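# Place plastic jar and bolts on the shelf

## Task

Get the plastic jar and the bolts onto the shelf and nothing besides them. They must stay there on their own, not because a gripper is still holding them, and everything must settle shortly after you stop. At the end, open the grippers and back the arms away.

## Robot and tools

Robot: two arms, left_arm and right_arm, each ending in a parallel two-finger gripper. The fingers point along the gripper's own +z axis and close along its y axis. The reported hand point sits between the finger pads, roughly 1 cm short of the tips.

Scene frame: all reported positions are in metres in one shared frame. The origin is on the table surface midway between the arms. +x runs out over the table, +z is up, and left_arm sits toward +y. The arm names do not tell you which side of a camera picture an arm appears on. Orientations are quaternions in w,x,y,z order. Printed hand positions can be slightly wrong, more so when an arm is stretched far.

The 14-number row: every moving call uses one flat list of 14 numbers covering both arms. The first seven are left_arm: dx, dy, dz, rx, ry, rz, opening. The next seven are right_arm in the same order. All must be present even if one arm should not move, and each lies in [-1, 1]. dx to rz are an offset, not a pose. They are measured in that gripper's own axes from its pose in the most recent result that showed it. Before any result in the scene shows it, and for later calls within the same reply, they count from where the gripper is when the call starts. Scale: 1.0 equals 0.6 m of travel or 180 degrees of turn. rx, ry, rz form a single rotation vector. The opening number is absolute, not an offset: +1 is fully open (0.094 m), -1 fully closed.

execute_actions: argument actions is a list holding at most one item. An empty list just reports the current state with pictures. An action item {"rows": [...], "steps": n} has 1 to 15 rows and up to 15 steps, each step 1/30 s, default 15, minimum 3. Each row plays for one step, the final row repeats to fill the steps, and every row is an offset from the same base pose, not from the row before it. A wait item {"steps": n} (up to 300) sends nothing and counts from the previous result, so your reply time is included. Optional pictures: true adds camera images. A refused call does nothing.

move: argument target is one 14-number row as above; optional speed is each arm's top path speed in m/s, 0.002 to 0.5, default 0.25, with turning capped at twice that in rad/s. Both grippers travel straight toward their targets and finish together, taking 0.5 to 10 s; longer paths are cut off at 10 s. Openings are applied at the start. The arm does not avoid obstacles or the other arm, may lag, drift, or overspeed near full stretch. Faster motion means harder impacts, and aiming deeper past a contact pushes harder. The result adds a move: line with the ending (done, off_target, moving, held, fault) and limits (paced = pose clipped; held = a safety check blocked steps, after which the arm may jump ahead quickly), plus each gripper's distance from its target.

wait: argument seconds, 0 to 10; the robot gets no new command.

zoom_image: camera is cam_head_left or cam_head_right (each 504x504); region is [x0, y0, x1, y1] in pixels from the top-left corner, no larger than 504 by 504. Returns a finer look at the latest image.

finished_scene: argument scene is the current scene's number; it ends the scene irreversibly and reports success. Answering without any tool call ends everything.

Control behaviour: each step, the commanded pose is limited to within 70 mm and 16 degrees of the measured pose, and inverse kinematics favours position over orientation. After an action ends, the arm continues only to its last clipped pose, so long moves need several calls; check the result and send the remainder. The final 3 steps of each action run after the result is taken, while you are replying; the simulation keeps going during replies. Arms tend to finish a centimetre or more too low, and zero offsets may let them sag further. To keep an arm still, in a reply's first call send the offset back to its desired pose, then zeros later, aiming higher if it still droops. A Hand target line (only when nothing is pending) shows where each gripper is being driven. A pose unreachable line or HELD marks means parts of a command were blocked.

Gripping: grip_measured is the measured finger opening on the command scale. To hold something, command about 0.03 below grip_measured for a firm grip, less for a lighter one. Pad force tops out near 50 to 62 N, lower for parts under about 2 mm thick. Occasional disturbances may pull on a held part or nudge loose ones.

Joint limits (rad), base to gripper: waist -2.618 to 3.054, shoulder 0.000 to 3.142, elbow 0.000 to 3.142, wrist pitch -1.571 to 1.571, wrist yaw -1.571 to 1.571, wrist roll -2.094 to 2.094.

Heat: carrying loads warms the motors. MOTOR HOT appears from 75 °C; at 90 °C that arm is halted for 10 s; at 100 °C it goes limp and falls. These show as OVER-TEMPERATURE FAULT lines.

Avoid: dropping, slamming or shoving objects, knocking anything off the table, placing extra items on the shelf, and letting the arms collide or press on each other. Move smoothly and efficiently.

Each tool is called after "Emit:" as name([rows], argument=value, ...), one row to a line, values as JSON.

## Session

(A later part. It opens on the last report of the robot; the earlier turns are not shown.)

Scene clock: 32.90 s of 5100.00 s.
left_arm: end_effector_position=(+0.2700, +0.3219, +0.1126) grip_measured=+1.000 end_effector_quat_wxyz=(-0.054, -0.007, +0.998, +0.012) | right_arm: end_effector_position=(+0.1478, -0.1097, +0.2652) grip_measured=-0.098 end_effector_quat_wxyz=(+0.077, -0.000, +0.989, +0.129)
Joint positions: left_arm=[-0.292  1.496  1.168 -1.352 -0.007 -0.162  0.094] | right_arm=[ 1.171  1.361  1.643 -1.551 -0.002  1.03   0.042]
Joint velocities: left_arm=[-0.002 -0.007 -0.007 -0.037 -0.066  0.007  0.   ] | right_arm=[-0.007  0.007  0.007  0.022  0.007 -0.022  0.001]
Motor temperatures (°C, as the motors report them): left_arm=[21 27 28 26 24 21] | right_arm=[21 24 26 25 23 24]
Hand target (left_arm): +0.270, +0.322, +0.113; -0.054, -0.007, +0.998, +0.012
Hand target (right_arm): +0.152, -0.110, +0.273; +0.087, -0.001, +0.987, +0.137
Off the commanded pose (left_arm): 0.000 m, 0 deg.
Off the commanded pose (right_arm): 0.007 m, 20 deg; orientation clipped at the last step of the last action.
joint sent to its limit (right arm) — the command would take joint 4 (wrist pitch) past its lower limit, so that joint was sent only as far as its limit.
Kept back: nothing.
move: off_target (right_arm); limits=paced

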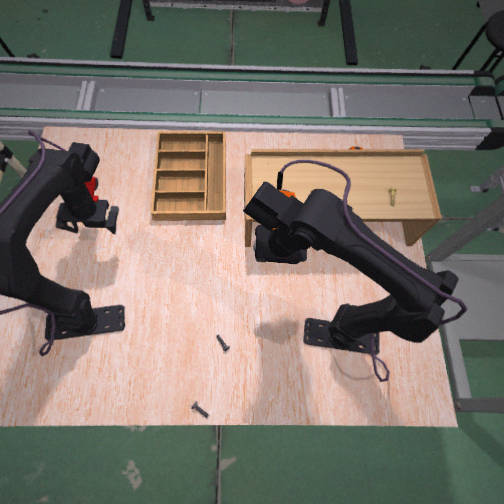

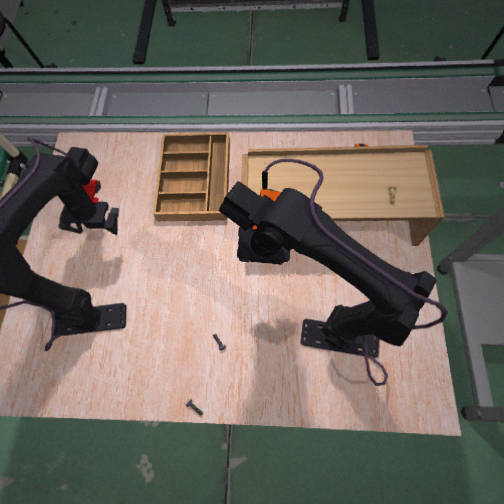

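Emit:
move(target=[0,0,0,0,0,0,1,-0.35,-0.16,0.03,0.082,0.049,0,-0.15])

Emit:
move(target=[0,0,0,0,0,0,1,0,0,0.07,0.02,0.06,0,-0.15], speed=0.04)

Emit:
move(target=[0,0,0,0,0,0,1,0,0,0,0,0,0,1])

Emit:
move(target=[0,0,0,0,0,0,1,0,0,-0.11,0,0,0,1])

Emit:
move(target=[0,0,0,0,0,0,1,0.33,0.15,-0.06,0,0,0,1])

Scene clock: 34.67 s of 5100.00 s.
left_arm: end_effector_position=(+0.2700, +0.3219, +0.1126) grip_measured=+1.000 end_effector_quat_wxyz=(-0.054, -0.007, +0.998, +0.012) | right_arm: end_effector_position=(+0.3614, -0.2012, +0.2421) grip_measured=-0.097 end_effector_quat_wxyz=(+0.105, +0.006, +0.993, +0.046)
Joint positions: left_arm=[-0.292  1.496  1.168 -1.352 -0.007 -0.162  0.094] | right_arm=[ 0.493  1.821  2.03  -1.552 -0.012  0.364  0.042]
Joint velocities: left_arm=[ 0.007 -0.002  0.007 -0.051  0.022 -0.051  0.   ] | right_arm=[ 0.017  0.007  0.012  0.066 -0.007 -0.037  0.   ]
Motor temperatures (°C, as the motors report them): left_arm=[21 26 28 26 24 21] | right_arm=[21 24 27 25 23 24]
Hand target (left_arm): +0.270, +0.322, +0.113; -0.054, -0.007, +0.998, +0.012
Hand target (right_arm): +0.364, -0.203, +0.257; +0.130, +0.002, +0.990, +0.047
Off the commanded pose (left_arm): 0.000 m, 0 deg.
Off the commanded pose (right_arm): 0.013 m, 13 deg.
joint sent to its limit (right arm) — the command would take joint 4 (wrist pitch) past its lower limit, so that joint was sent only as far as its limit.
Kept back: nothing.
move: off_target (right_arm)

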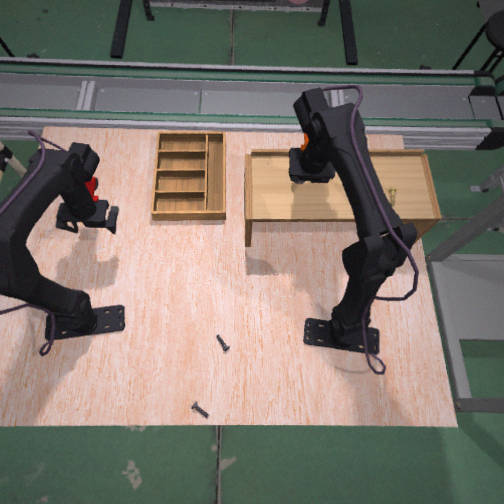

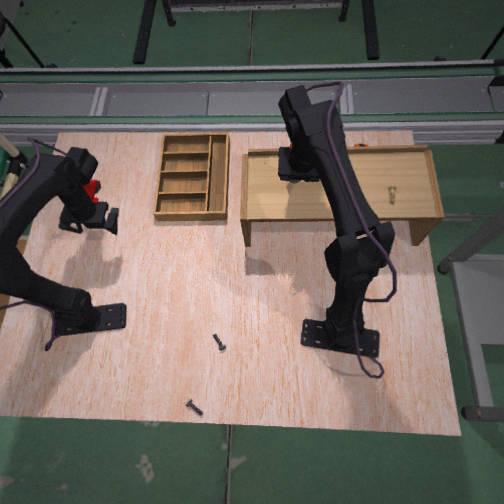

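Scene clock: 37.37 s of 5100.00 s.
left_arm: end_effector_position=(+0.2700, +0.3219, +0.1126) grip_measured=+1.000 end_effector_quat_wxyz=(-0.054, -0.007, +0.998, +0.012) | right_arm: end_effector_position=(+0.3696, -0.1982, +0.2135) grip_measured=-0.097 end_effector_quat_wxyz=(+0.067, +0.006, +0.997, +0.031)
Joint positions: left_arm=[-0.292  1.496  1.168 -1.352 -0.007 -0.162  0.094] | right_arm=[ 0.493  1.902  2.03  -1.552 -0.012  0.364  0.042]
Joint velocities: left_arm=[ 0.012 -0.012 -0.002  0.007  0.022 -0.037  0.   ] | right_arm=[-0.007 -0.002  0.002  0.081  0.037  0.037  0.001]
Motor temperatures (°C, as the motors report them): left_arm=[21 26 28 26 24 21] | right_arm=[21 24 27 25 23 24]
Hand target (left_arm): +0.270, +0.322, +0.113; -0.054, -0.007, +0.998, +0.012
Hand target (right_arm): +0.369, -0.198, +0.200; +0.046, +0.006, +0.999, +0.027
Off the commanded pose (left_arm): 0.000 m, 0 deg.
Off the commanded pose (right_arm): 0.012 m, 7 deg.
joint sent to its limit (right arm) — the command would take joint 4 (wrist pitch) past its lower limit, so that joint was sent only as far as its limit.
Kept back: nothing.
move: off_target (right_arm)

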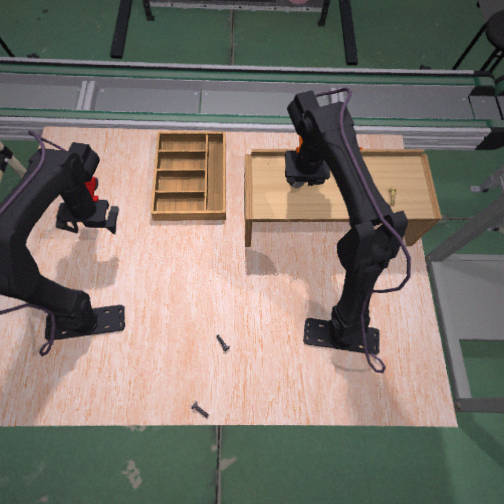

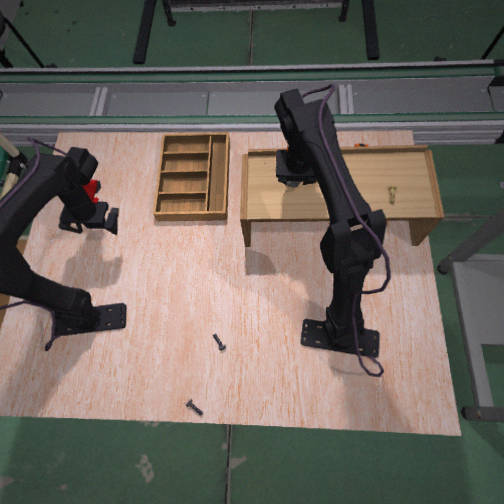

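Scene clock: 37.87 s of 5100.00 s.
left_arm: end_effector_position=(+0.2700, +0.3219, +0.1126) grip_measured=+1.000 end_effector_quat_wxyz=(-0.054, -0.007, +0.998, +0.012) | right_arm: end_effector_position=(+0.3700, -0.1981, +0.2121) grip_measured=+1.000 end_effector_quat_wxyz=(+0.065, +0.006, +0.997, +0.031)
Joint positions: left_arm=[-0.292  1.496  1.168 -1.352 -0.007 -0.162  0.094] | right_arm=[ 0.493  1.905  2.03  -1.552 -0.012  0.364  0.094]
Joint velocities: left_arm=[-0.007  0.007  0.012  0.007  0.037  0.051  0.   ] | right_arm=[-0.012 -0.007 -0.007  0.022 -0.037 -0.066  0.   ]
Motor temperatures (°C, as the motors report them): left_arm=[21 26 28 26 24 21] | right_arm=[21 24 27 25 23 24]
Hand target (left_arm): +0.270, +0.322, +0.113; -0.054, -0.007, +0.998, +0.012
Hand target (right_arm): +0.370, -0.198, +0.213; +0.067, +0.006, +0.997, +0.031
Off the commanded pose (left_arm): 0.000 m, 0 deg.
Off the commanded pose (right_arm): 0.001 m, 0 deg.
Kept back: nothing.
move: done

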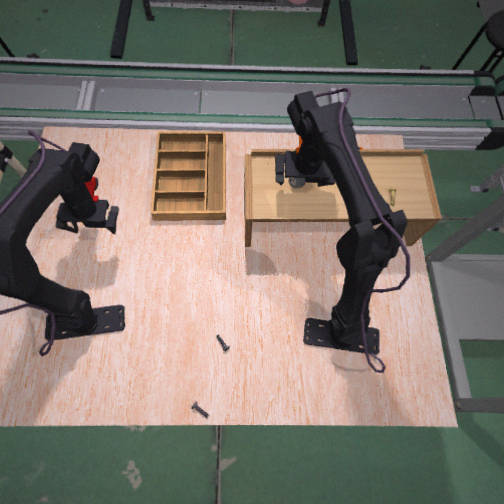

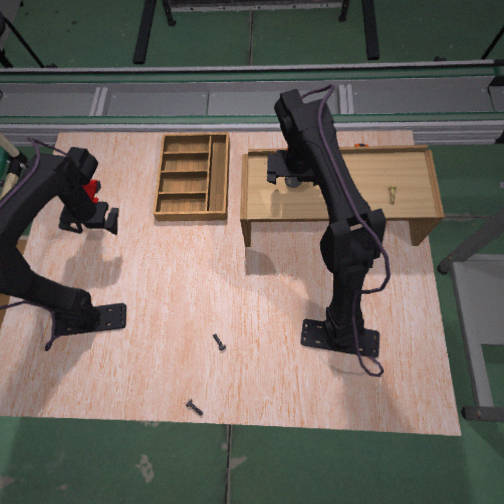

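Scene clock: 38.67 s of 5100.00 s.
left_arm: end_effector_position=(+0.2700, +0.3219, +0.1126) grip_measured=+1.000 end_effector_quat_wxyz=(-0.054, -0.007, +0.998, +0.012) | right_arm: end_effector_position=(+0.3607, -0.2015, +0.2686) grip_measured=+1.000 end_effector_quat_wxyz=(+0.143, +0.005, +0.988, +0.060)
Joint positions: left_arm=[-0.292  1.496  1.168 -1.352 -0.007 -0.162  0.094] | right_arm=[ 0.493  1.779  2.071 -1.552 -0.012  0.364  0.094]
Joint velocities: left_arm=[-0.002 -0.002 -0.022  0.022 -0.051  0.037  0.   ] | right_arm=[ 0.007 -0.012 -0.017 -0.022 -0.051 -0.022  0.   ]
Motor temperatures (°C, as the motors report them): left_arm=[21 26 28 26 24 21] | right_arm=[21 24 27 25 23 24]
Hand target (left_arm): +0.270, +0.322, +0.113; -0.054, -0.007, +0.998, +0.012
Hand target (right_arm): +0.362, -0.201, +0.278; +0.157, +0.005, +0.985, +0.065
Off the commanded pose (left_arm): 0.000 m, 0 deg.
Off the commanded pose (right_arm): 0.009 m, 10 deg.
joint sent to its limit (right arm) — the command would take joint 4 (wrist pitch) past its lower limit, so that joint was sent only as far as its limit.
Kept back: nothing.
move: off_target (right_arm)

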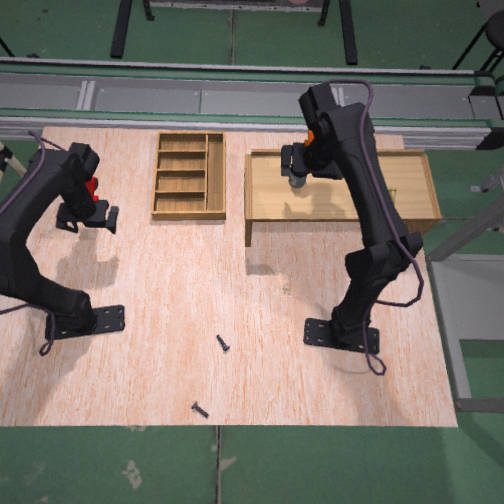

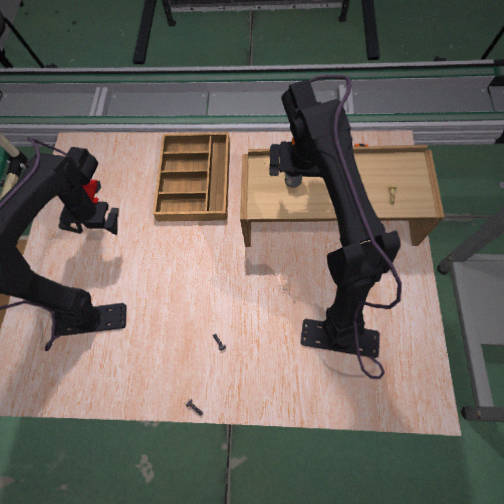

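Scene clock: 40.27 s of 5100.00 s.
left_arm: end_effector_position=(+0.2700, +0.3219, +0.1126) grip_measured=+1.000 end_effector_quat_wxyz=(-0.054, -0.007, +0.998, +0.012) | right_arm: end_effector_position=(+0.1563, -0.1040, +0.2541) grip_measured=+1.000 end_effector_quat_wxyz=(+0.133, +0.004, +0.988, +0.074)
Joint positions: left_arm=[-0.292  1.496  1.168 -1.352 -0.007 -0.162  0.094] | right_arm=[ 1.275  1.414  1.638 -1.545  0.178  1.118  0.094]
Joint velocities: left_arm=[ 0.002 -0.017  0.002 -0.007 -0.037 -0.022  0.   ] | right_arm=[-0.007 -0.007 -0.017  0.007  0.007  0.022  0.   ]
Motor temperatures (°C, as the motors report them): left_arm=[21 26 28 25 24 21] | right_arm=[21 24 27 25 23 24]
Hand target (left_arm): +0.270, +0.322, +0.113; -0.054, -0.007, +0.998, +0.012
Hand target (right_arm): +0.155, -0.110, +0.256; +0.142, +0.005, +0.987, +0.071
Off the commanded pose (left_arm): 0.000 m, 0 deg.
Off the commanded pose (right_arm): 0.009 m, 2 deg.
joint sent to its limit (right arm) — the command would take joint 4 (wrist pitch) past its lower limit, so that joint was sent only as far as its limit.
Kept back: nothing.
move: done

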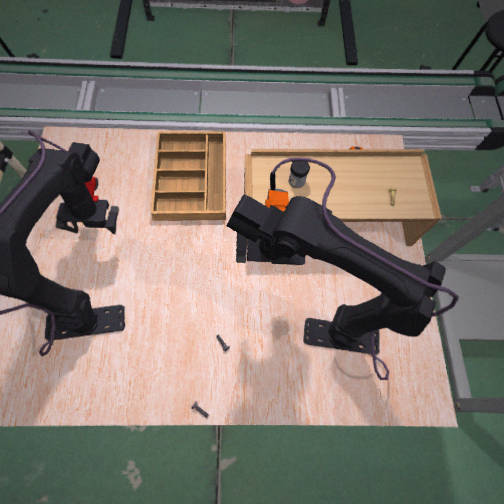

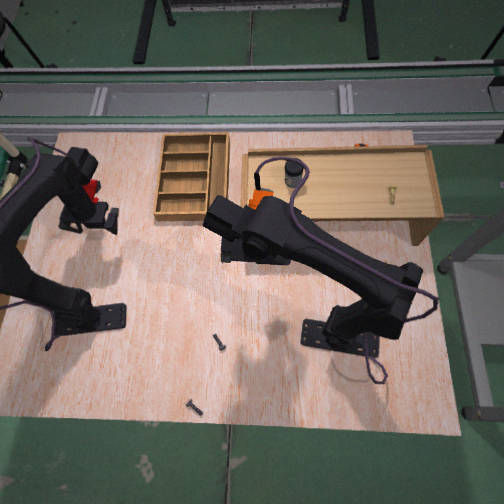

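Emit:
move(target=[0,0,0,0,0,0,1,0.353,0.122,0.245,0.047,0.085,0,0.3])

Emit:
move(target=[0,0,0,0,0,0,1,0,0,0,0,0,-0.23,0.3], speed=0.4)

Scene clock: 42.17 s of 5100.00 s.
left_arm: end_effector_position=(+0.2700, +0.3219, +0.1126) grip_measured=+1.000 end_effector_quat_wxyz=(-0.054, -0.007, +0.998, +0.012) | right_arm: end_effector_position=(-0.0097, -0.0110, +0.0624) grip_measured=+0.303 end_effector_quat_wxyz=(-0.000, +0.005, +1.000, -0.009)
Joint positions: left_arm=[-0.292  1.496  1.168 -1.352 -0.007 -0.162  0.094] | right_arm=[ 1.789  1.808  1.309 -1.091 -0.002  1.657  0.061]
Joint velocities: left_arm=[-0.007  0.002 -0.002 -0.022  0.007  0.037  0.   ] | right_arm=[-0.022  0.002  0.002 -0.022 -0.066 -0.037 -0.   ]
Motor temperatures (°C, as the motors report them): left_arm=[21 26 28 25 24 21] | right_arm=[21 24 27 25 23 24]
Hand target (left_arm): +0.270, +0.322, +0.113; -0.054, -0.007, +0.998, +0.012
Hand target (right_arm): -0.012, -0.012, +0.064; -0.003, +0.006, +1.000, -0.005
Off the commanded pose (left_arm): 0.000 m, 0 deg.
Off the commanded pose (right_arm): 0.009 m, 1 deg.
Kept back: nothing.
move: done

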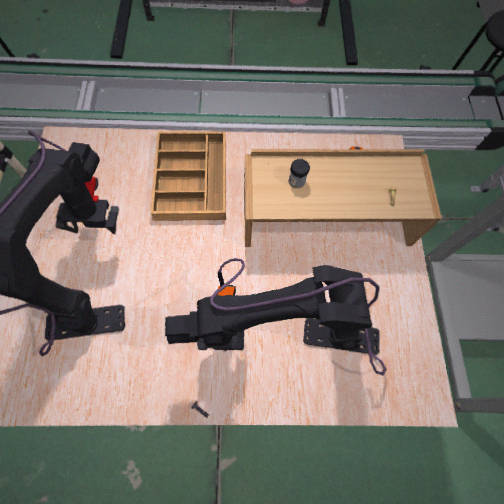

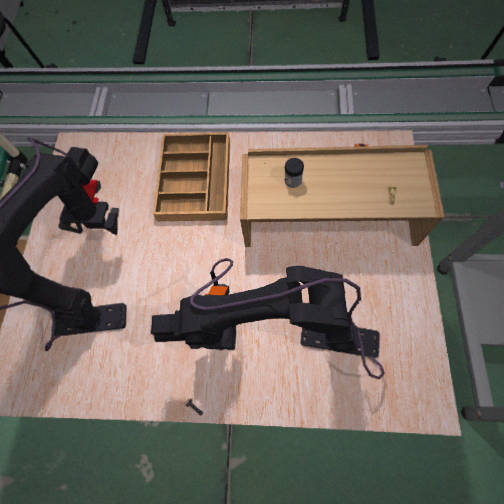

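Scene clock: 43.73 s of 5100.00 s.
left_arm: end_effector_position=(+0.2700, +0.3219, +0.1126) grip_measured=+1.000 end_effector_quat_wxyz=(-0.054, -0.007, +0.998, +0.012) | right_arm: end_effector_position=(-0.0097, -0.0110, +0.0624) grip_measured=+0.303 end_effector_quat_wxyz=(-0.004, -0.345, +0.938, -0.009)
Joint positions: left_arm=[-0.292  1.496  1.168 -1.352 -0.007 -0.162  0.094] | right_arm=[ 1.789  1.808  1.309 -1.091 -0.002  0.943  0.061]
Joint velocities: left_arm=[ 0.007  0.012 -0.022 -0.066  0.051  0.022  0.   ] | right_arm=[ 0.002 -0.007 -0.007 -0.037  0.007  0.037 -0.001]
Motor temperatures (°C, as the motors report them): left_arm=[21 26 28 25 24 21] | right_arm=[21 24 27 25 23 24]
Hand target (left_arm): +0.270, +0.322, +0.113; -0.054, -0.007, +0.998, +0.012
Hand target (right_arm): -0.010, -0.011, +0.062; -0.004, -0.349, +0.937, -0.009
Off the commanded pose (left_arm): 0.000 m, 0 deg.
Off the commanded pose (right_arm): 0.000 m, 0 deg.
Kept back: nothing.
move: done

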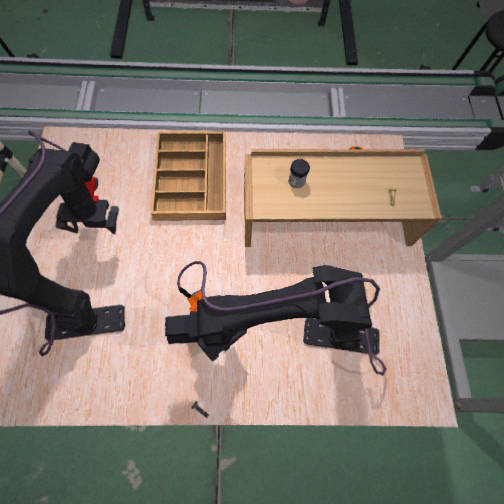

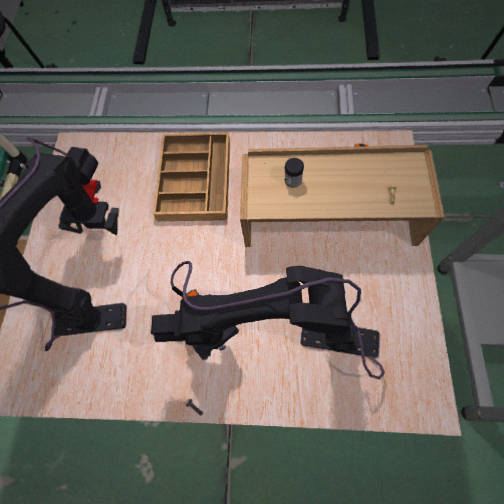

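Emit:
execute_actions(actions=[])

Emit:
move(target=[0,0,0,0,0,0,1,0,0,0.085,0,0,0,0.3], speed=0.05)

Scene clock: 44.03 s of 5100.00 s.
left_arm: end_effector_position=(+0.2700, +0.3219, +0.1126) grip_measured=+1.000 end_effector_quat_wxyz=(-0.054, -0.007, +0.998, +0.012) | right_arm: end_effector_position=(-0.0097, -0.0110, +0.0624) grip_measured=+0.303 end_effector_quat_wxyz=(-0.004, -0.346, +0.938, -0.009)
Joint positions: left_arm=[-0.292  1.496  1.168 -1.352 -0.007 -0.162  0.094] | right_arm=[ 1.789  1.808  1.309 -1.091 -0.002  0.94   0.061]
Joint velocities: left_arm=[-0.017  0.027 -0.012  0.007  0.022  0.007  0.   ] | right_arm=[ 0.007  0.007  0.007 -0.007  0.022  0.037  0.001]
Motor temperatures (°C, as the motors report them): left_arm=[21 26 28 25 24 21] | right_arm=[21 24 27 25 23 24]
Hand target (left_arm): +0.270, +0.322, +0.113; -0.054, -0.007, +0.998, +0.012
Hand target (right_arm): -0.010, -0.011, +0.062; -0.004, -0.349, +0.937, -0.009
Off the commanded pose (left_arm): 0.000 m, 0 deg.
Off the commanded pose (right_arm): 0.000 m, 0 deg.
Kept back: nothing.
Steps of this call (steps 1 to 9: nothing new was sent). Readings (end_effector_position):
1: left_arm (+0.2700, +0.3219, +0.1126) | right_arm (-0.0097, -0.0110, +0.0624)
2: left_arm (+0.2700, +0.3219, +0.1126) | right_arm (-0.0097, -0.0110, +0.0624)
4: left_arm (+0.2700, +0.3219, +0.1126) | right_arm (-0.0097, -0.0110, +0.0624)
8: left_arm (+0.2700, +0.3219, +0.1126) | right_arm (-0.0097, -0.0110, +0.0624)
9: the state above

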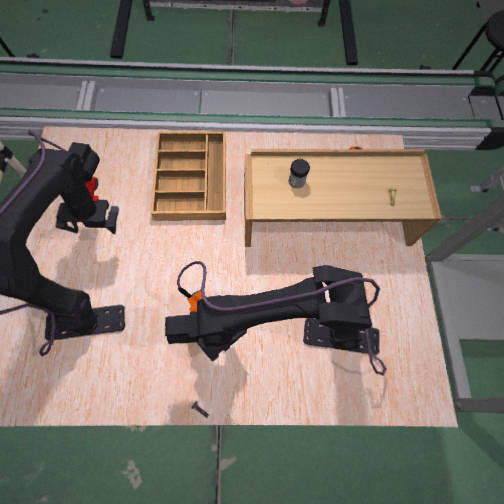

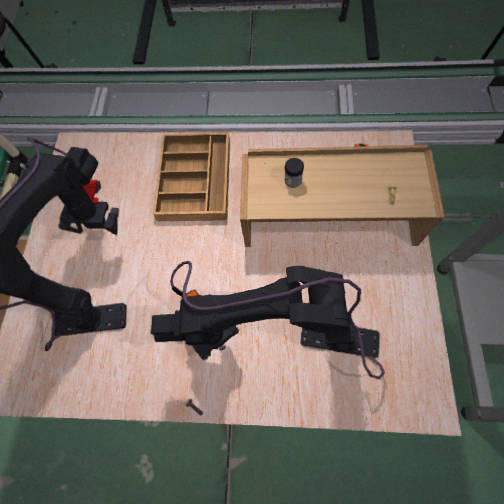

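Scene clock: 45.53 s of 5100.00 s.
left_arm: end_effector_position=(+0.2700, +0.3219, +0.1126) grip_measured=+1.000 end_effector_quat_wxyz=(-0.054, -0.007, +0.998, +0.012) | right_arm: end_effector_position=(-0.0097, -0.0118, +0.0135) grip_measured=+0.303 end_effector_quat_wxyz=(-0.004, -0.346, +0.938, -0.009)
Joint positions: left_arm=[-0.292  1.496  1.168 -1.352 -0.007 -0.162  0.094] | right_arm=[ 1.789  1.871  1.184 -0.904 -0.002  0.94   0.061]
Joint velocities: left_arm=[-0.022 -0.007 -0.007  0.022 -0.022  0.007  0.   ] | right_arm=[-0.012  0.007  0.007 -0.022 -0.095  0.037 -0.002]
Motor temperatures (°C, as the motors report them): left_arm=[21 26 28 25 24 21] | right_arm=[21 24 26 25 23 24]
Hand target (left_arm): +0.270, +0.322, +0.113; -0.054, -0.007, +0.998, +0.012
Hand target (right_arm): -0.009, -0.013, +0.011; -0.004, -0.346, +0.938, -0.009
Off the commanded pose (left_arm): 0.000 m, 0 deg.
Off the commanded pose (right_arm): 0.002 m, 0 deg.
Kept back: nothing.
move: done

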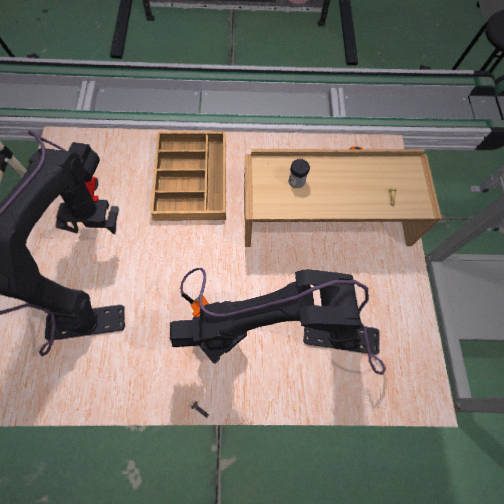

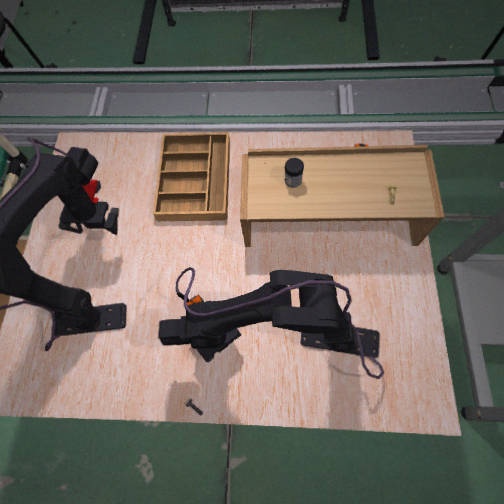

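Emit:
move(target=[0,0,0,0,0,0,1,0,0,0.008,0,0,0,0.3], speed=0.03)

Emit:
move(target=[0,0,0,0,0,0,1,0,0,0,0,0,0,-1])

Scene clock: 46.47 s of 5100.00 s.
left_arm: end_effector_position=(+0.2700, +0.3219, +0.1126) grip_measured=+1.000 end_effector_quat_wxyz=(-0.054, -0.007, +0.998, +0.012) | right_arm: end_effector_position=(-0.0098, -0.0099, +0.0135) grip_measured=+0.303 end_effector_quat_wxyz=(-0.003, -0.346, +0.938, -0.006)
Joint positions: left_arm=[-0.292  1.496  1.168 -1.352 -0.007 -0.162  0.094] | right_arm=[ 1.789  1.871  1.184 -0.897 -0.002  0.94   0.061]
Joint velocities: left_arm=[-0.007  0.012  0.022 -0.037 -0.022  0.007  0.   ] | right_arm=[-0.037 -0.002  0.002  0.007  0.037 -0.007 -0.001]
Motor temperatures (°C, as the motors report them): left_arm=[21 26 28 25 24 21] | right_arm=[21 24 26 25 23 24]
Hand target (left_arm): +0.270, +0.322, +0.113; -0.054, -0.007, +0.998, +0.012
Hand target (right_arm): -0.010, -0.012, +0.009; -0.004, -0.346, +0.938, -0.010
Off the commanded pose (left_arm): 0.000 m, 0 deg.
Off the commanded pose (right_arm): 0.005 m, 0 deg.
Kept back: nothing.
move: done

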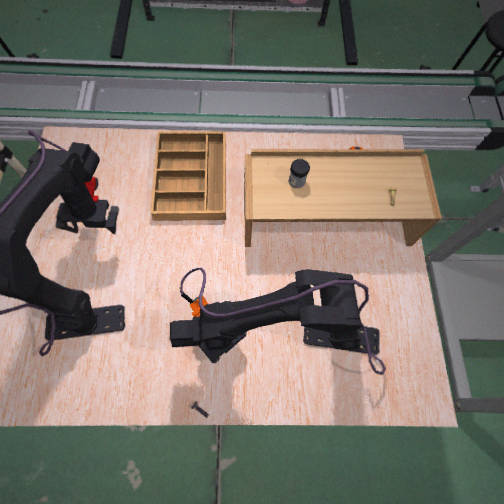

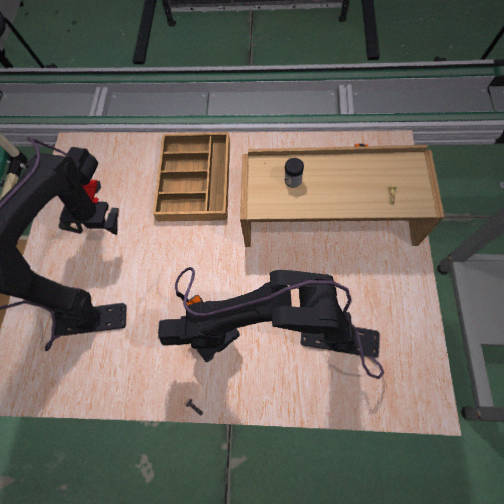

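Scene clock: 46.97 s of 5100.00 s.
left_arm: end_effector_position=(+0.2700, +0.3219, +0.1126) grip_measured=+1.000 end_effector_quat_wxyz=(-0.054, -0.007, +0.998, +0.012) | right_arm: end_effector_position=(-0.0099, -0.0098, +0.0135) grip_measured=-0.868 end_effector_quat_wxyz=(-0.003, -0.346, +0.938, -0.006)
Joint positions: left_arm=[-0.292  1.496  1.168 -1.352 -0.007 -0.162  0.094] | right_arm=[ 1.789  1.871  1.184 -0.896 -0.003  0.94   0.006]
Joint velocities: left_arm=[-0.002 -0.002  0.017 -0.095  0.051  0.051  0.   ] | right_arm=[-0.017 -0.002  0.002 -0.051 -0.022  0.022  0.   ]
Motor temperatures (°C, as the motors report them): left_arm=[21 26 28 25 24 21] | right_arm=[21 24 26 25 23 24]
Hand target (left_arm): +0.270, +0.322, +0.113; -0.054, -0.007, +0.998, +0.012
Hand target (right_arm): -0.010, -0.010, +0.013; -0.003, -0.346, +0.938, -0.006
Off the commanded pose (left_arm): 0.000 m, 0 deg.
Off the commanded pose (right_arm): 0.000 m, 0 deg.
Kept back: nothing.
move: done

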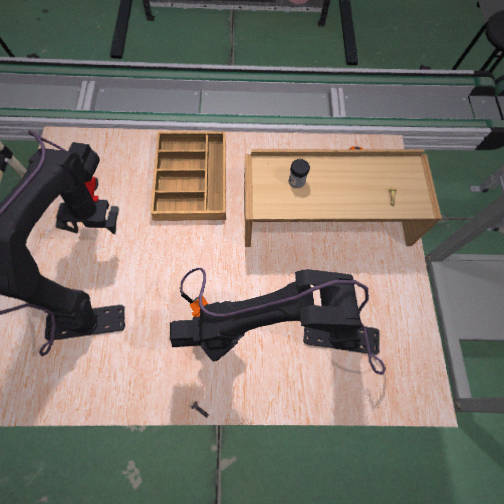

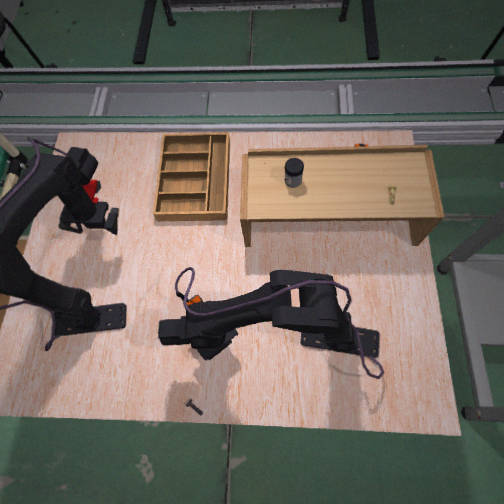

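Waypoint delta (0.2,-0.2,0.25): gx=-0.022, gy=-0.282.

Emit:
move(target=[0,0,0,0,0,0,1,-0.037,-0.47,-0.42,0,0,0,-1])

Scene clock: 49.50 s of 5100.00 s.
left_arm: end_effector_position=(+0.2700, +0.3219, +0.1126) grip_measured=+1.000 end_effector_quat_wxyz=(-0.054, -0.007, +0.998, +0.012) | right_arm: end_effector_position=(+0.1939, -0.1994, +0.2646) grip_measured=-0.868 end_effector_quat_wxyz=(+0.164, -0.343, +0.924, +0.043)
Joint positions: left_arm=[-0.292  1.496  1.168 -1.352 -0.007 -0.162  0.094] | right_arm=[ 0.783  1.201  1.521 -1.551  0.01  -0.072  0.006]
Joint velocities: left_arm=[-0.012 -0.002  0.002  0.037 -0.081 -0.022  0.   ] | right_arm=[ 0.002  0.002 -0.012 -0.066 -0.066 -0.037  0.001]
Motor temperatures (°C, as the motors report them): left_arm=[21 26 28 25 24 21] | right_arm=[21 24 27 25 23 24]
Hand target (left_arm): +0.270, +0.322, +0.113; -0.054, -0.007, +0.998, +0.012
Hand target (right_arm): +0.195, -0.200, +0.275; +0.181, -0.343, +0.921, +0.047
Off the commanded pose (left_arm): 0.000 m, 0 deg.
Off the commanded pose (right_arm): 0.008 m, 20 deg; orientation clipped at the last step of the last action.
joint sent to its limit (right arm) — the command would take joint 4 (wrist pitch) past its lower limit, so that joint was sent only as far as its limit.
Kept back: nothing.
move: off_target (right_arm); limits=paced

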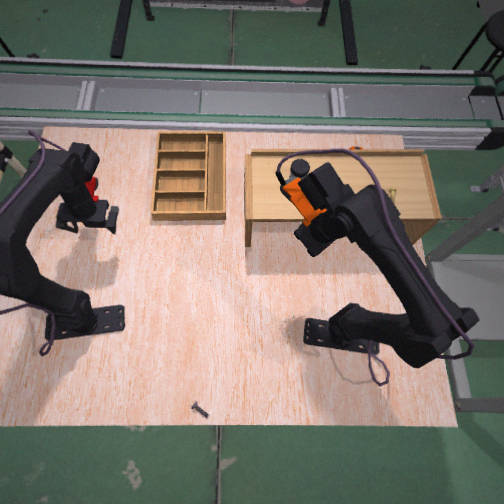

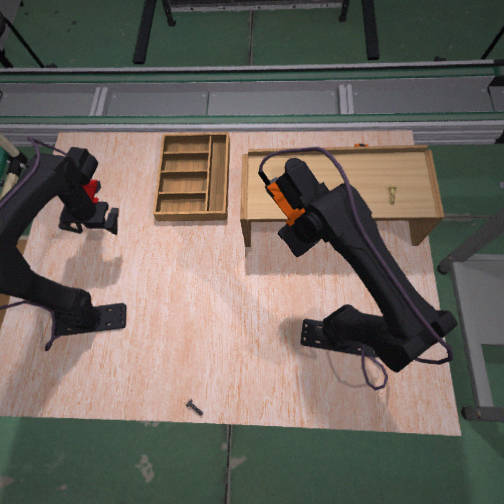

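Emit:
move(target=[0,0,0,0,0,0,1,-0.05,-0.323,0.082,0,0.1,0,-1], speed=0.15)

Scene clock: 51.53 s of 5100.00 s.
left_arm: end_effector_position=(+0.2700, +0.3219, +0.1126) grip_measured=+1.000 end_effector_quat_wxyz=(-0.054, -0.007, +0.998, +0.012) | right_arm: end_effector_position=(+0.3533, -0.3177, +0.2221) grip_measured=-0.868 end_effector_quat_wxyz=(+0.067, -0.343, +0.937, -0.026)
Joint positions: left_arm=[-0.292  1.496  1.168 -1.352 -0.007 -0.162  0.094] | right_arm=[ 0.182  1.747  1.87  -1.551  0.008 -0.662  0.006]
Joint velocities: left_arm=[-0.002 -0.007 -0.002 -0.037  0.081 -0.022  0.   ] | right_arm=[ 0.002  0.012 -0.007  0.051  0.022 -0.007  0.   ]
Motor temperatures (°C, as the motors report them): left_arm=[21 26 28 25 24 21] | right_arm=[21 24 27 25 23 24]
Hand target (left_arm): +0.270, +0.322, +0.113; -0.054, -0.007, +0.998, +0.012
Hand target (right_arm): +0.358, -0.321, +0.235; +0.085, -0.343, +0.935, -0.037
Off the commanded pose (left_arm): 0.000 m, 0 deg.
Off the commanded pose (right_arm): 0.013 m, 6 deg.
joint sent to its limit (right arm) — the command would take joint 4 (wrist pitch) past its lower limit, so that joint was sent only as far as its limit.
Kept back: nothing.
move: off_target (right_arm)

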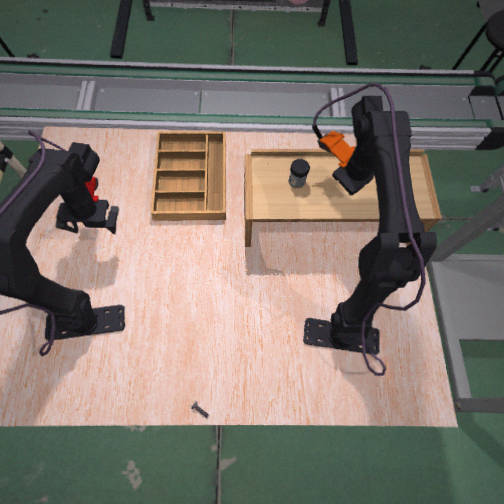

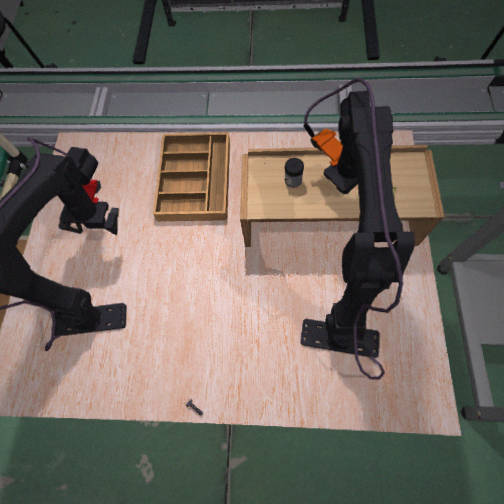

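Emit:
move(target=[0,0,0,0,0,0,1,0,0,0.035,0,0,0,-1], speed=0.04)

Scene clock: 52.73 s of 5100.00 s.
left_arm: end_effector_position=(+0.2700, +0.3219, +0.1126) grip_measured=+1.000 end_effector_quat_wxyz=(-0.054, -0.007, +0.998, +0.012) | right_arm: end_effector_position=(+0.3554, -0.3177, +0.1981) grip_measured=-0.868 end_effector_quat_wxyz=(+0.056, -0.344, +0.937, -0.023)
Joint positions: left_arm=[-0.292  1.496  1.168 -1.352 -0.007 -0.162  0.094] | right_arm=[ 0.182  1.747  1.773 -1.477  0.009 -0.664  0.006]
Joint velocities: left_arm=[ 0.002 -0.002  0.017  0.022 -0.081 -0.022  0.   ] | right_arm=[-0.017  0.012 -0.017 -0.007  0.081 -0.037 -0.   ]
Motor temperatures (°C, as the motors report them): left_arm=[21 26 28 25 24 21] | right_arm=[21 24 27 25 23 24]
Hand target (left_arm): +0.270, +0.322, +0.113; -0.054, -0.007, +0.998, +0.012
Hand target (right_arm): +0.356, -0.318, +0.201; +0.066, -0.343, +0.937, -0.026
Off the commanded pose (left_arm): 0.000 m, 0 deg.
Off the commanded pose (right_arm): 0.003 m, 1 deg.
Kept back: nothing.
move: done

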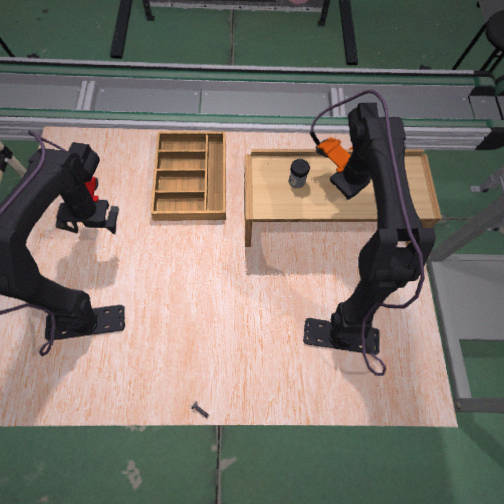

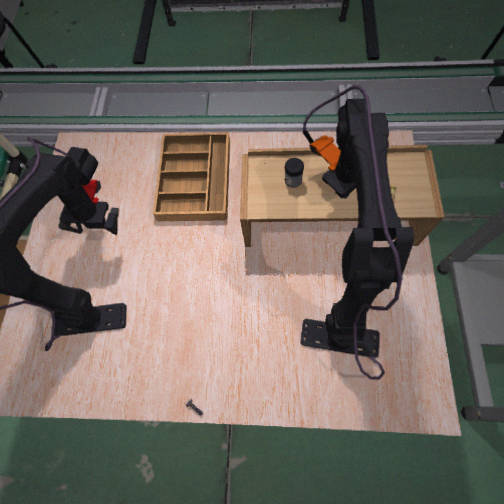

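Retreat delta (-0.17,+0.1,0).

Emit:
move(target=[0,0,0,0,0,0,1,0,0,0.006,0,0,0,-1], speed=0.03)

Emit:
move(target=[0,0,0,0,0,0,1,0,0,0,0,0,0,-0.3])

Emit:
move(target=[0,0,0,0,0,0,1,0,0,-0.1,0,0,0,-0.3])

Emit:
move(target=[0,0,0,0,0,0,1,0.11,0.31,-0.06,0,0,0,0.3])

Emit:
move(target=[0,0,0,0,0,0,1,0.2,0.6,0.2,0,0.08,-0.08,0.3])

Scene clock: 53.67 s of 5100.00 s.
left_arm: end_effector_position=(+0.2700, +0.3219, +0.1126) grip_measured=+1.000 end_effector_quat_wxyz=(-0.054, -0.007, +0.998, +0.012) | right_arm: end_effector_position=(+0.3556, -0.3177, +0.1982) grip_measured=-0.868 end_effector_quat_wxyz=(+0.056, -0.344, +0.937, -0.023)
Joint positions: left_arm=[-0.292  1.496  1.168 -1.352 -0.007 -0.162  0.094] | right_arm=[ 0.182  1.747  1.773 -1.475  0.009 -0.664  0.006]
Joint velocities: left_arm=[-0.012  0.012 -0.012 -0.037  0.022  0.022  0.   ] | right_arm=[ 0.007  0.007 -0.002 -0.007 -0.022 -0.037  0.001]
Motor temperatures (°C, as the motors report them): left_arm=[21 26 28 25 24 21] | right_arm=[21 24 27 25 23 24]
Hand target (left_arm): +0.270, +0.322, +0.113; -0.054, -0.007, +0.998, +0.012
Hand target (right_arm): +0.356, -0.318, +0.195; +0.056, -0.344, +0.937, -0.023
Off the commanded pose (left_arm): 0.000 m, 0 deg.
Off the commanded pose (right_arm): 0.004 m, 0 deg.
Kept back: nothing.
move: done

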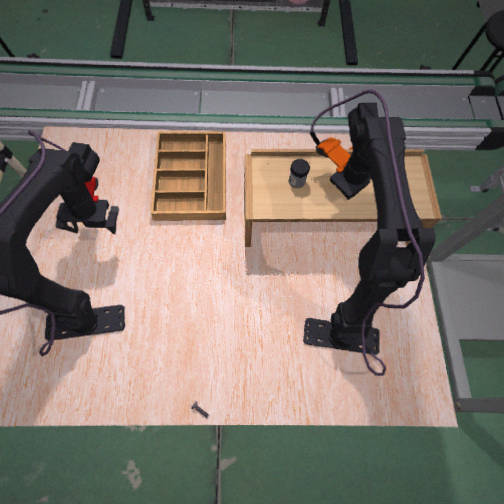

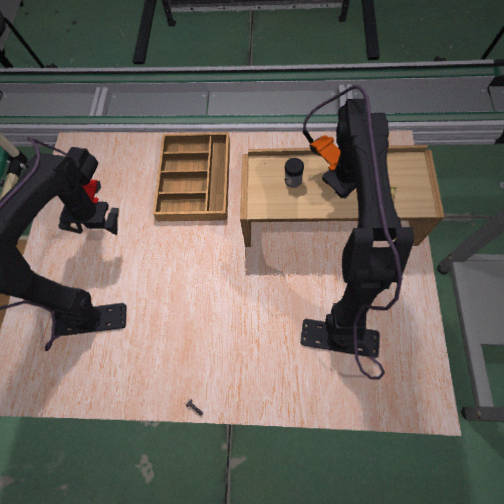

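Scene clock: 54.17 s of 5100.00 s.
left_arm: end_effector_position=(+0.2700, +0.3219, +0.1126) grip_measured=+1.000 end_effector_quat_wxyz=(-0.054, -0.007, +0.998, +0.012) | right_arm: end_effector_position=(+0.3556, -0.3177, +0.1982) grip_measured=-0.303 end_effector_quat_wxyz=(+0.056, -0.344, +0.937, -0.023)
Joint positions: left_arm=[-0.292  1.496  1.168 -1.352 -0.007 -0.162  0.094] | right_arm=[ 0.182  1.747  1.773 -1.475  0.009 -0.664  0.033]
Joint velocities: left_arm=[-0.007  0.002 -0.007 -0.11  -0.022 -0.066  0.   ] | right_arm=[-0.002  0.002 -0.002 -0.037  0.037  0.066 -0.001]
Motor temperatures (°C, as the motors report them): left_arm=[21 26 28 25 24 21] | right_arm=[21 24 27 25 23 24]
Hand target (left_arm): +0.270, +0.322, +0.113; -0.054, -0.007, +0.998, +0.012
Hand target (right_arm): +0.356, -0.318, +0.198; +0.056, -0.344, +0.937, -0.023
Off the commanded pose (left_arm): 0.000 m, 0 deg.
Off the commanded pose (right_arm): 0.000 m, 0 deg.
Kept back: nothing.
move: done

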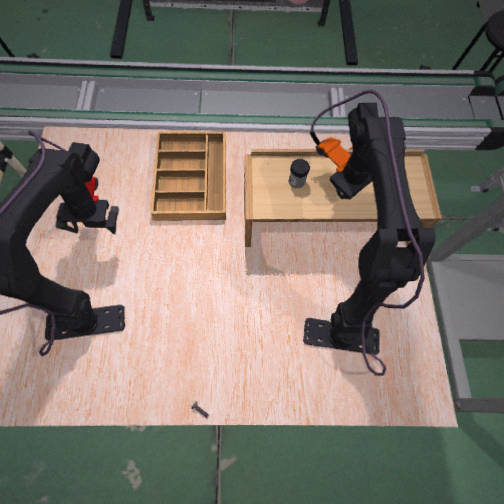

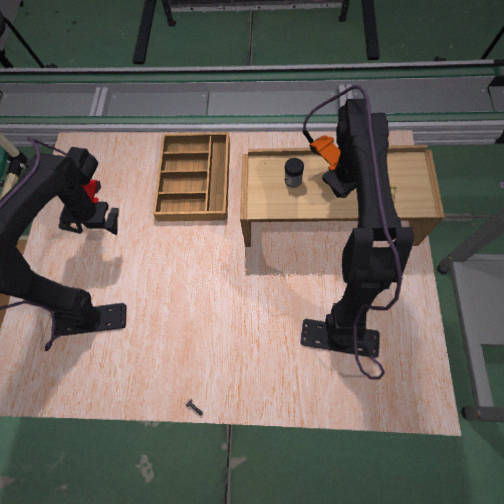

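Scene clock: 54.97 s of 5100.00 s.
left_arm: end_effector_position=(+0.2700, +0.3219, +0.1126) grip_measured=+1.000 end_effector_quat_wxyz=(-0.054, -0.007, +0.998, +0.012) | right_arm: end_effector_position=(+0.3489, -0.3180, +0.2469) grip_measured=-0.303 end_effector_quat_wxyz=(+0.106, -0.342, +0.933, -0.039)
Joint positions: left_arm=[-0.292  1.496  1.168 -1.352 -0.007 -0.162  0.094] | right_arm=[ 0.182  1.681  1.884 -1.546  0.009 -0.664  0.033]
Joint velocities: left_arm=[ 0.012 -0.002 -0.002 -0.022 -0.022 -0.066  0.   ] | right_arm=[ 0.007  0.002 -0.007 -0.037 -0.066  0.037 -0.001]
Motor temperatures (°C, as the motors report them): left_arm=[21 26 28 25 24 21] | right_arm=[21 24 27 25 23 24]
Hand target (left_arm): +0.270, +0.322, +0.113; -0.054, -0.007, +0.998, +0.012
Hand target (right_arm): +0.349, -0.317, +0.258; +0.121, -0.343, +0.930, -0.044
Off the commanded pose (left_arm): 0.000 m, 0 deg.
Off the commanded pose (right_arm): 0.011 m, 6 deg.
joint sent to its limit (right arm) — the command would take joint 4 (wrist pitch) past its lower limit, so that joint was sent only as far as its limit.
Kept back: nothing.
move: off_target (right_arm)

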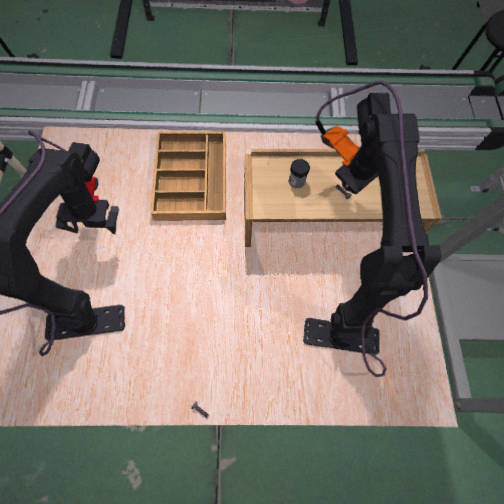

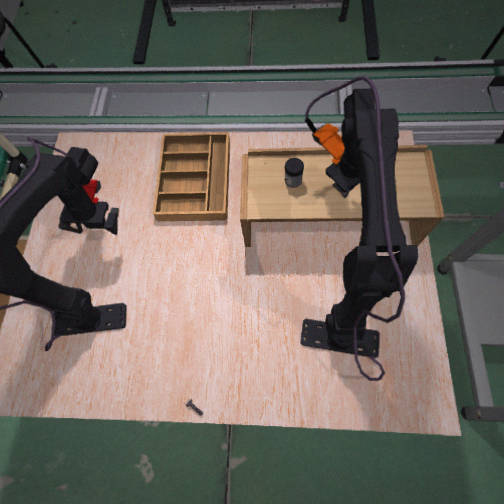

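Scene clock: 56.53 s of 5100.00 s.
left_arm: end_effector_position=(+0.2700, +0.3219, +0.1126) grip_measured=+1.000 end_effector_quat_wxyz=(-0.054, -0.007, +0.998, +0.012) | right_arm: end_effector_position=(+0.1726, -0.2147, +0.2454) grip_measured=+0.297 end_effector_quat_wxyz=(+0.163, -0.346, +0.924, +0.001)
Joint positions: left_arm=[-0.292  1.496  1.168 -1.352 -0.007 -0.162  0.094] | right_arm=[ 0.885  1.105  1.391 -1.551  0.119  0.009  0.061]
Joint velocities: left_arm=[ 0.002  0.002  0.007 -0.007  0.037  0.051  0.   ] | right_arm=[-0.002 -0.012  0.002  0.022 -0.066 -0.007 -0.001]
Motor temperatures (°C, as the motors report them): left_arm=[21 26 28 25 24 21] | right_arm=[21 24 27 25 23 24]
Hand target (left_arm): +0.270, +0.322, +0.113; -0.054, -0.007, +0.998, +0.012
Hand target (right_arm): +0.171, -0.217, +0.244; +0.165, -0.345, +0.924, -0.004
Off the commanded pose (left_arm): 0.000 m, 0 deg.
Off the commanded pose (right_arm): 0.005 m, 8 deg.
joint sent to its limit (right arm) — the command would take joint 4 (wrist pitch) past its lower limit, so that joint was sent only as far as its limit.
Kept back: nothing.
move: off_target (right_arm)

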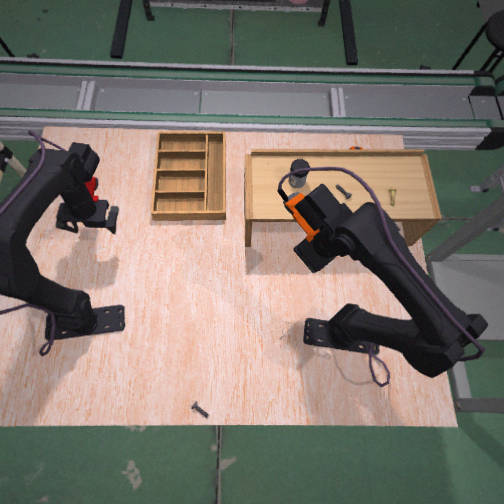

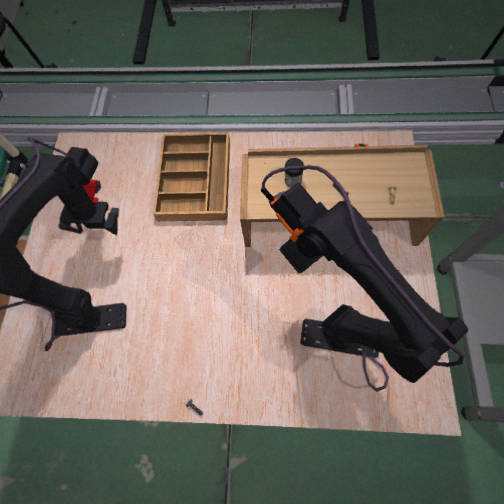

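Scene clock: 58.67 s of 5100.00 s.
left_arm: end_effector_position=(+0.2700, +0.3219, +0.1126) grip_measured=+1.000 end_effector_quat_wxyz=(-0.054, -0.007, +0.998, +0.012) | right_arm: end_effector_position=(-0.1084, -0.0214, +0.0361) grip_measured=+0.297 end_effector_quat_wxyz=(+0.035, -0.456, +0.885, -0.087)
Joint positions: left_arm=[-0.292  1.496  1.168 -1.352 -0.007 -0.162  0.094] | right_arm=[ 2.135  2.022  1.477 -1.196  0.079  1.049  0.061]
Joint velocities: left_arm=[-0.002 -0.002 -0.012  0.022 -0.022  0.022  0.   ] | right_arm=[ 0.002 -0.002  0.007 -0.007 -0.022  0.007 -0.   ]
Motor temperatures (°C, as the motors report them): left_arm=[21 26 28 25 24 21] | right_arm=[21 24 27 25 23 24]
Hand target (left_arm): +0.270, +0.322, +0.113; -0.054, -0.007, +0.998, +0.012
Hand target (right_arm): -0.114, -0.013, +0.047; +0.035, -0.454, +0.888, -0.067
Off the commanded pose (left_arm): 0.000 m, 0 deg.
Off the commanded pose (right_arm): 0.026 m, 3 deg.
Kept back: nothing.
move: off_target (right_arm)

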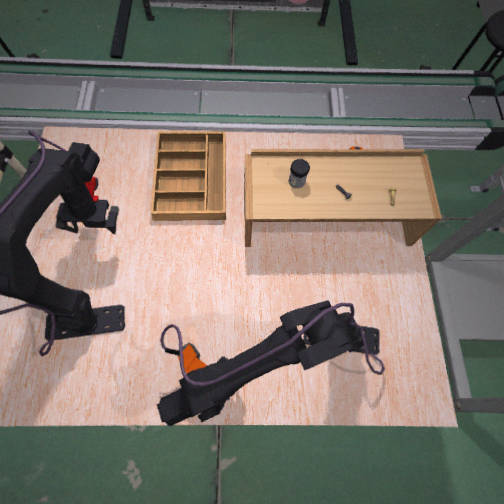

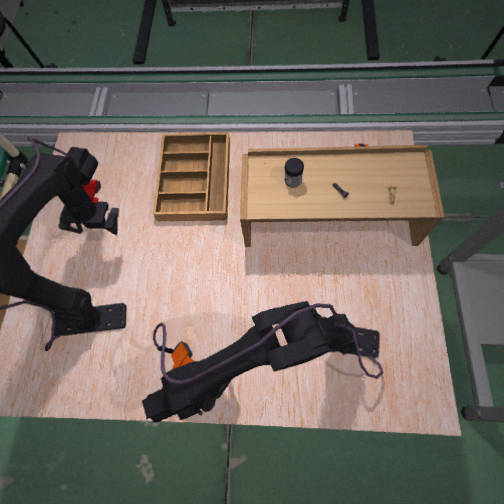

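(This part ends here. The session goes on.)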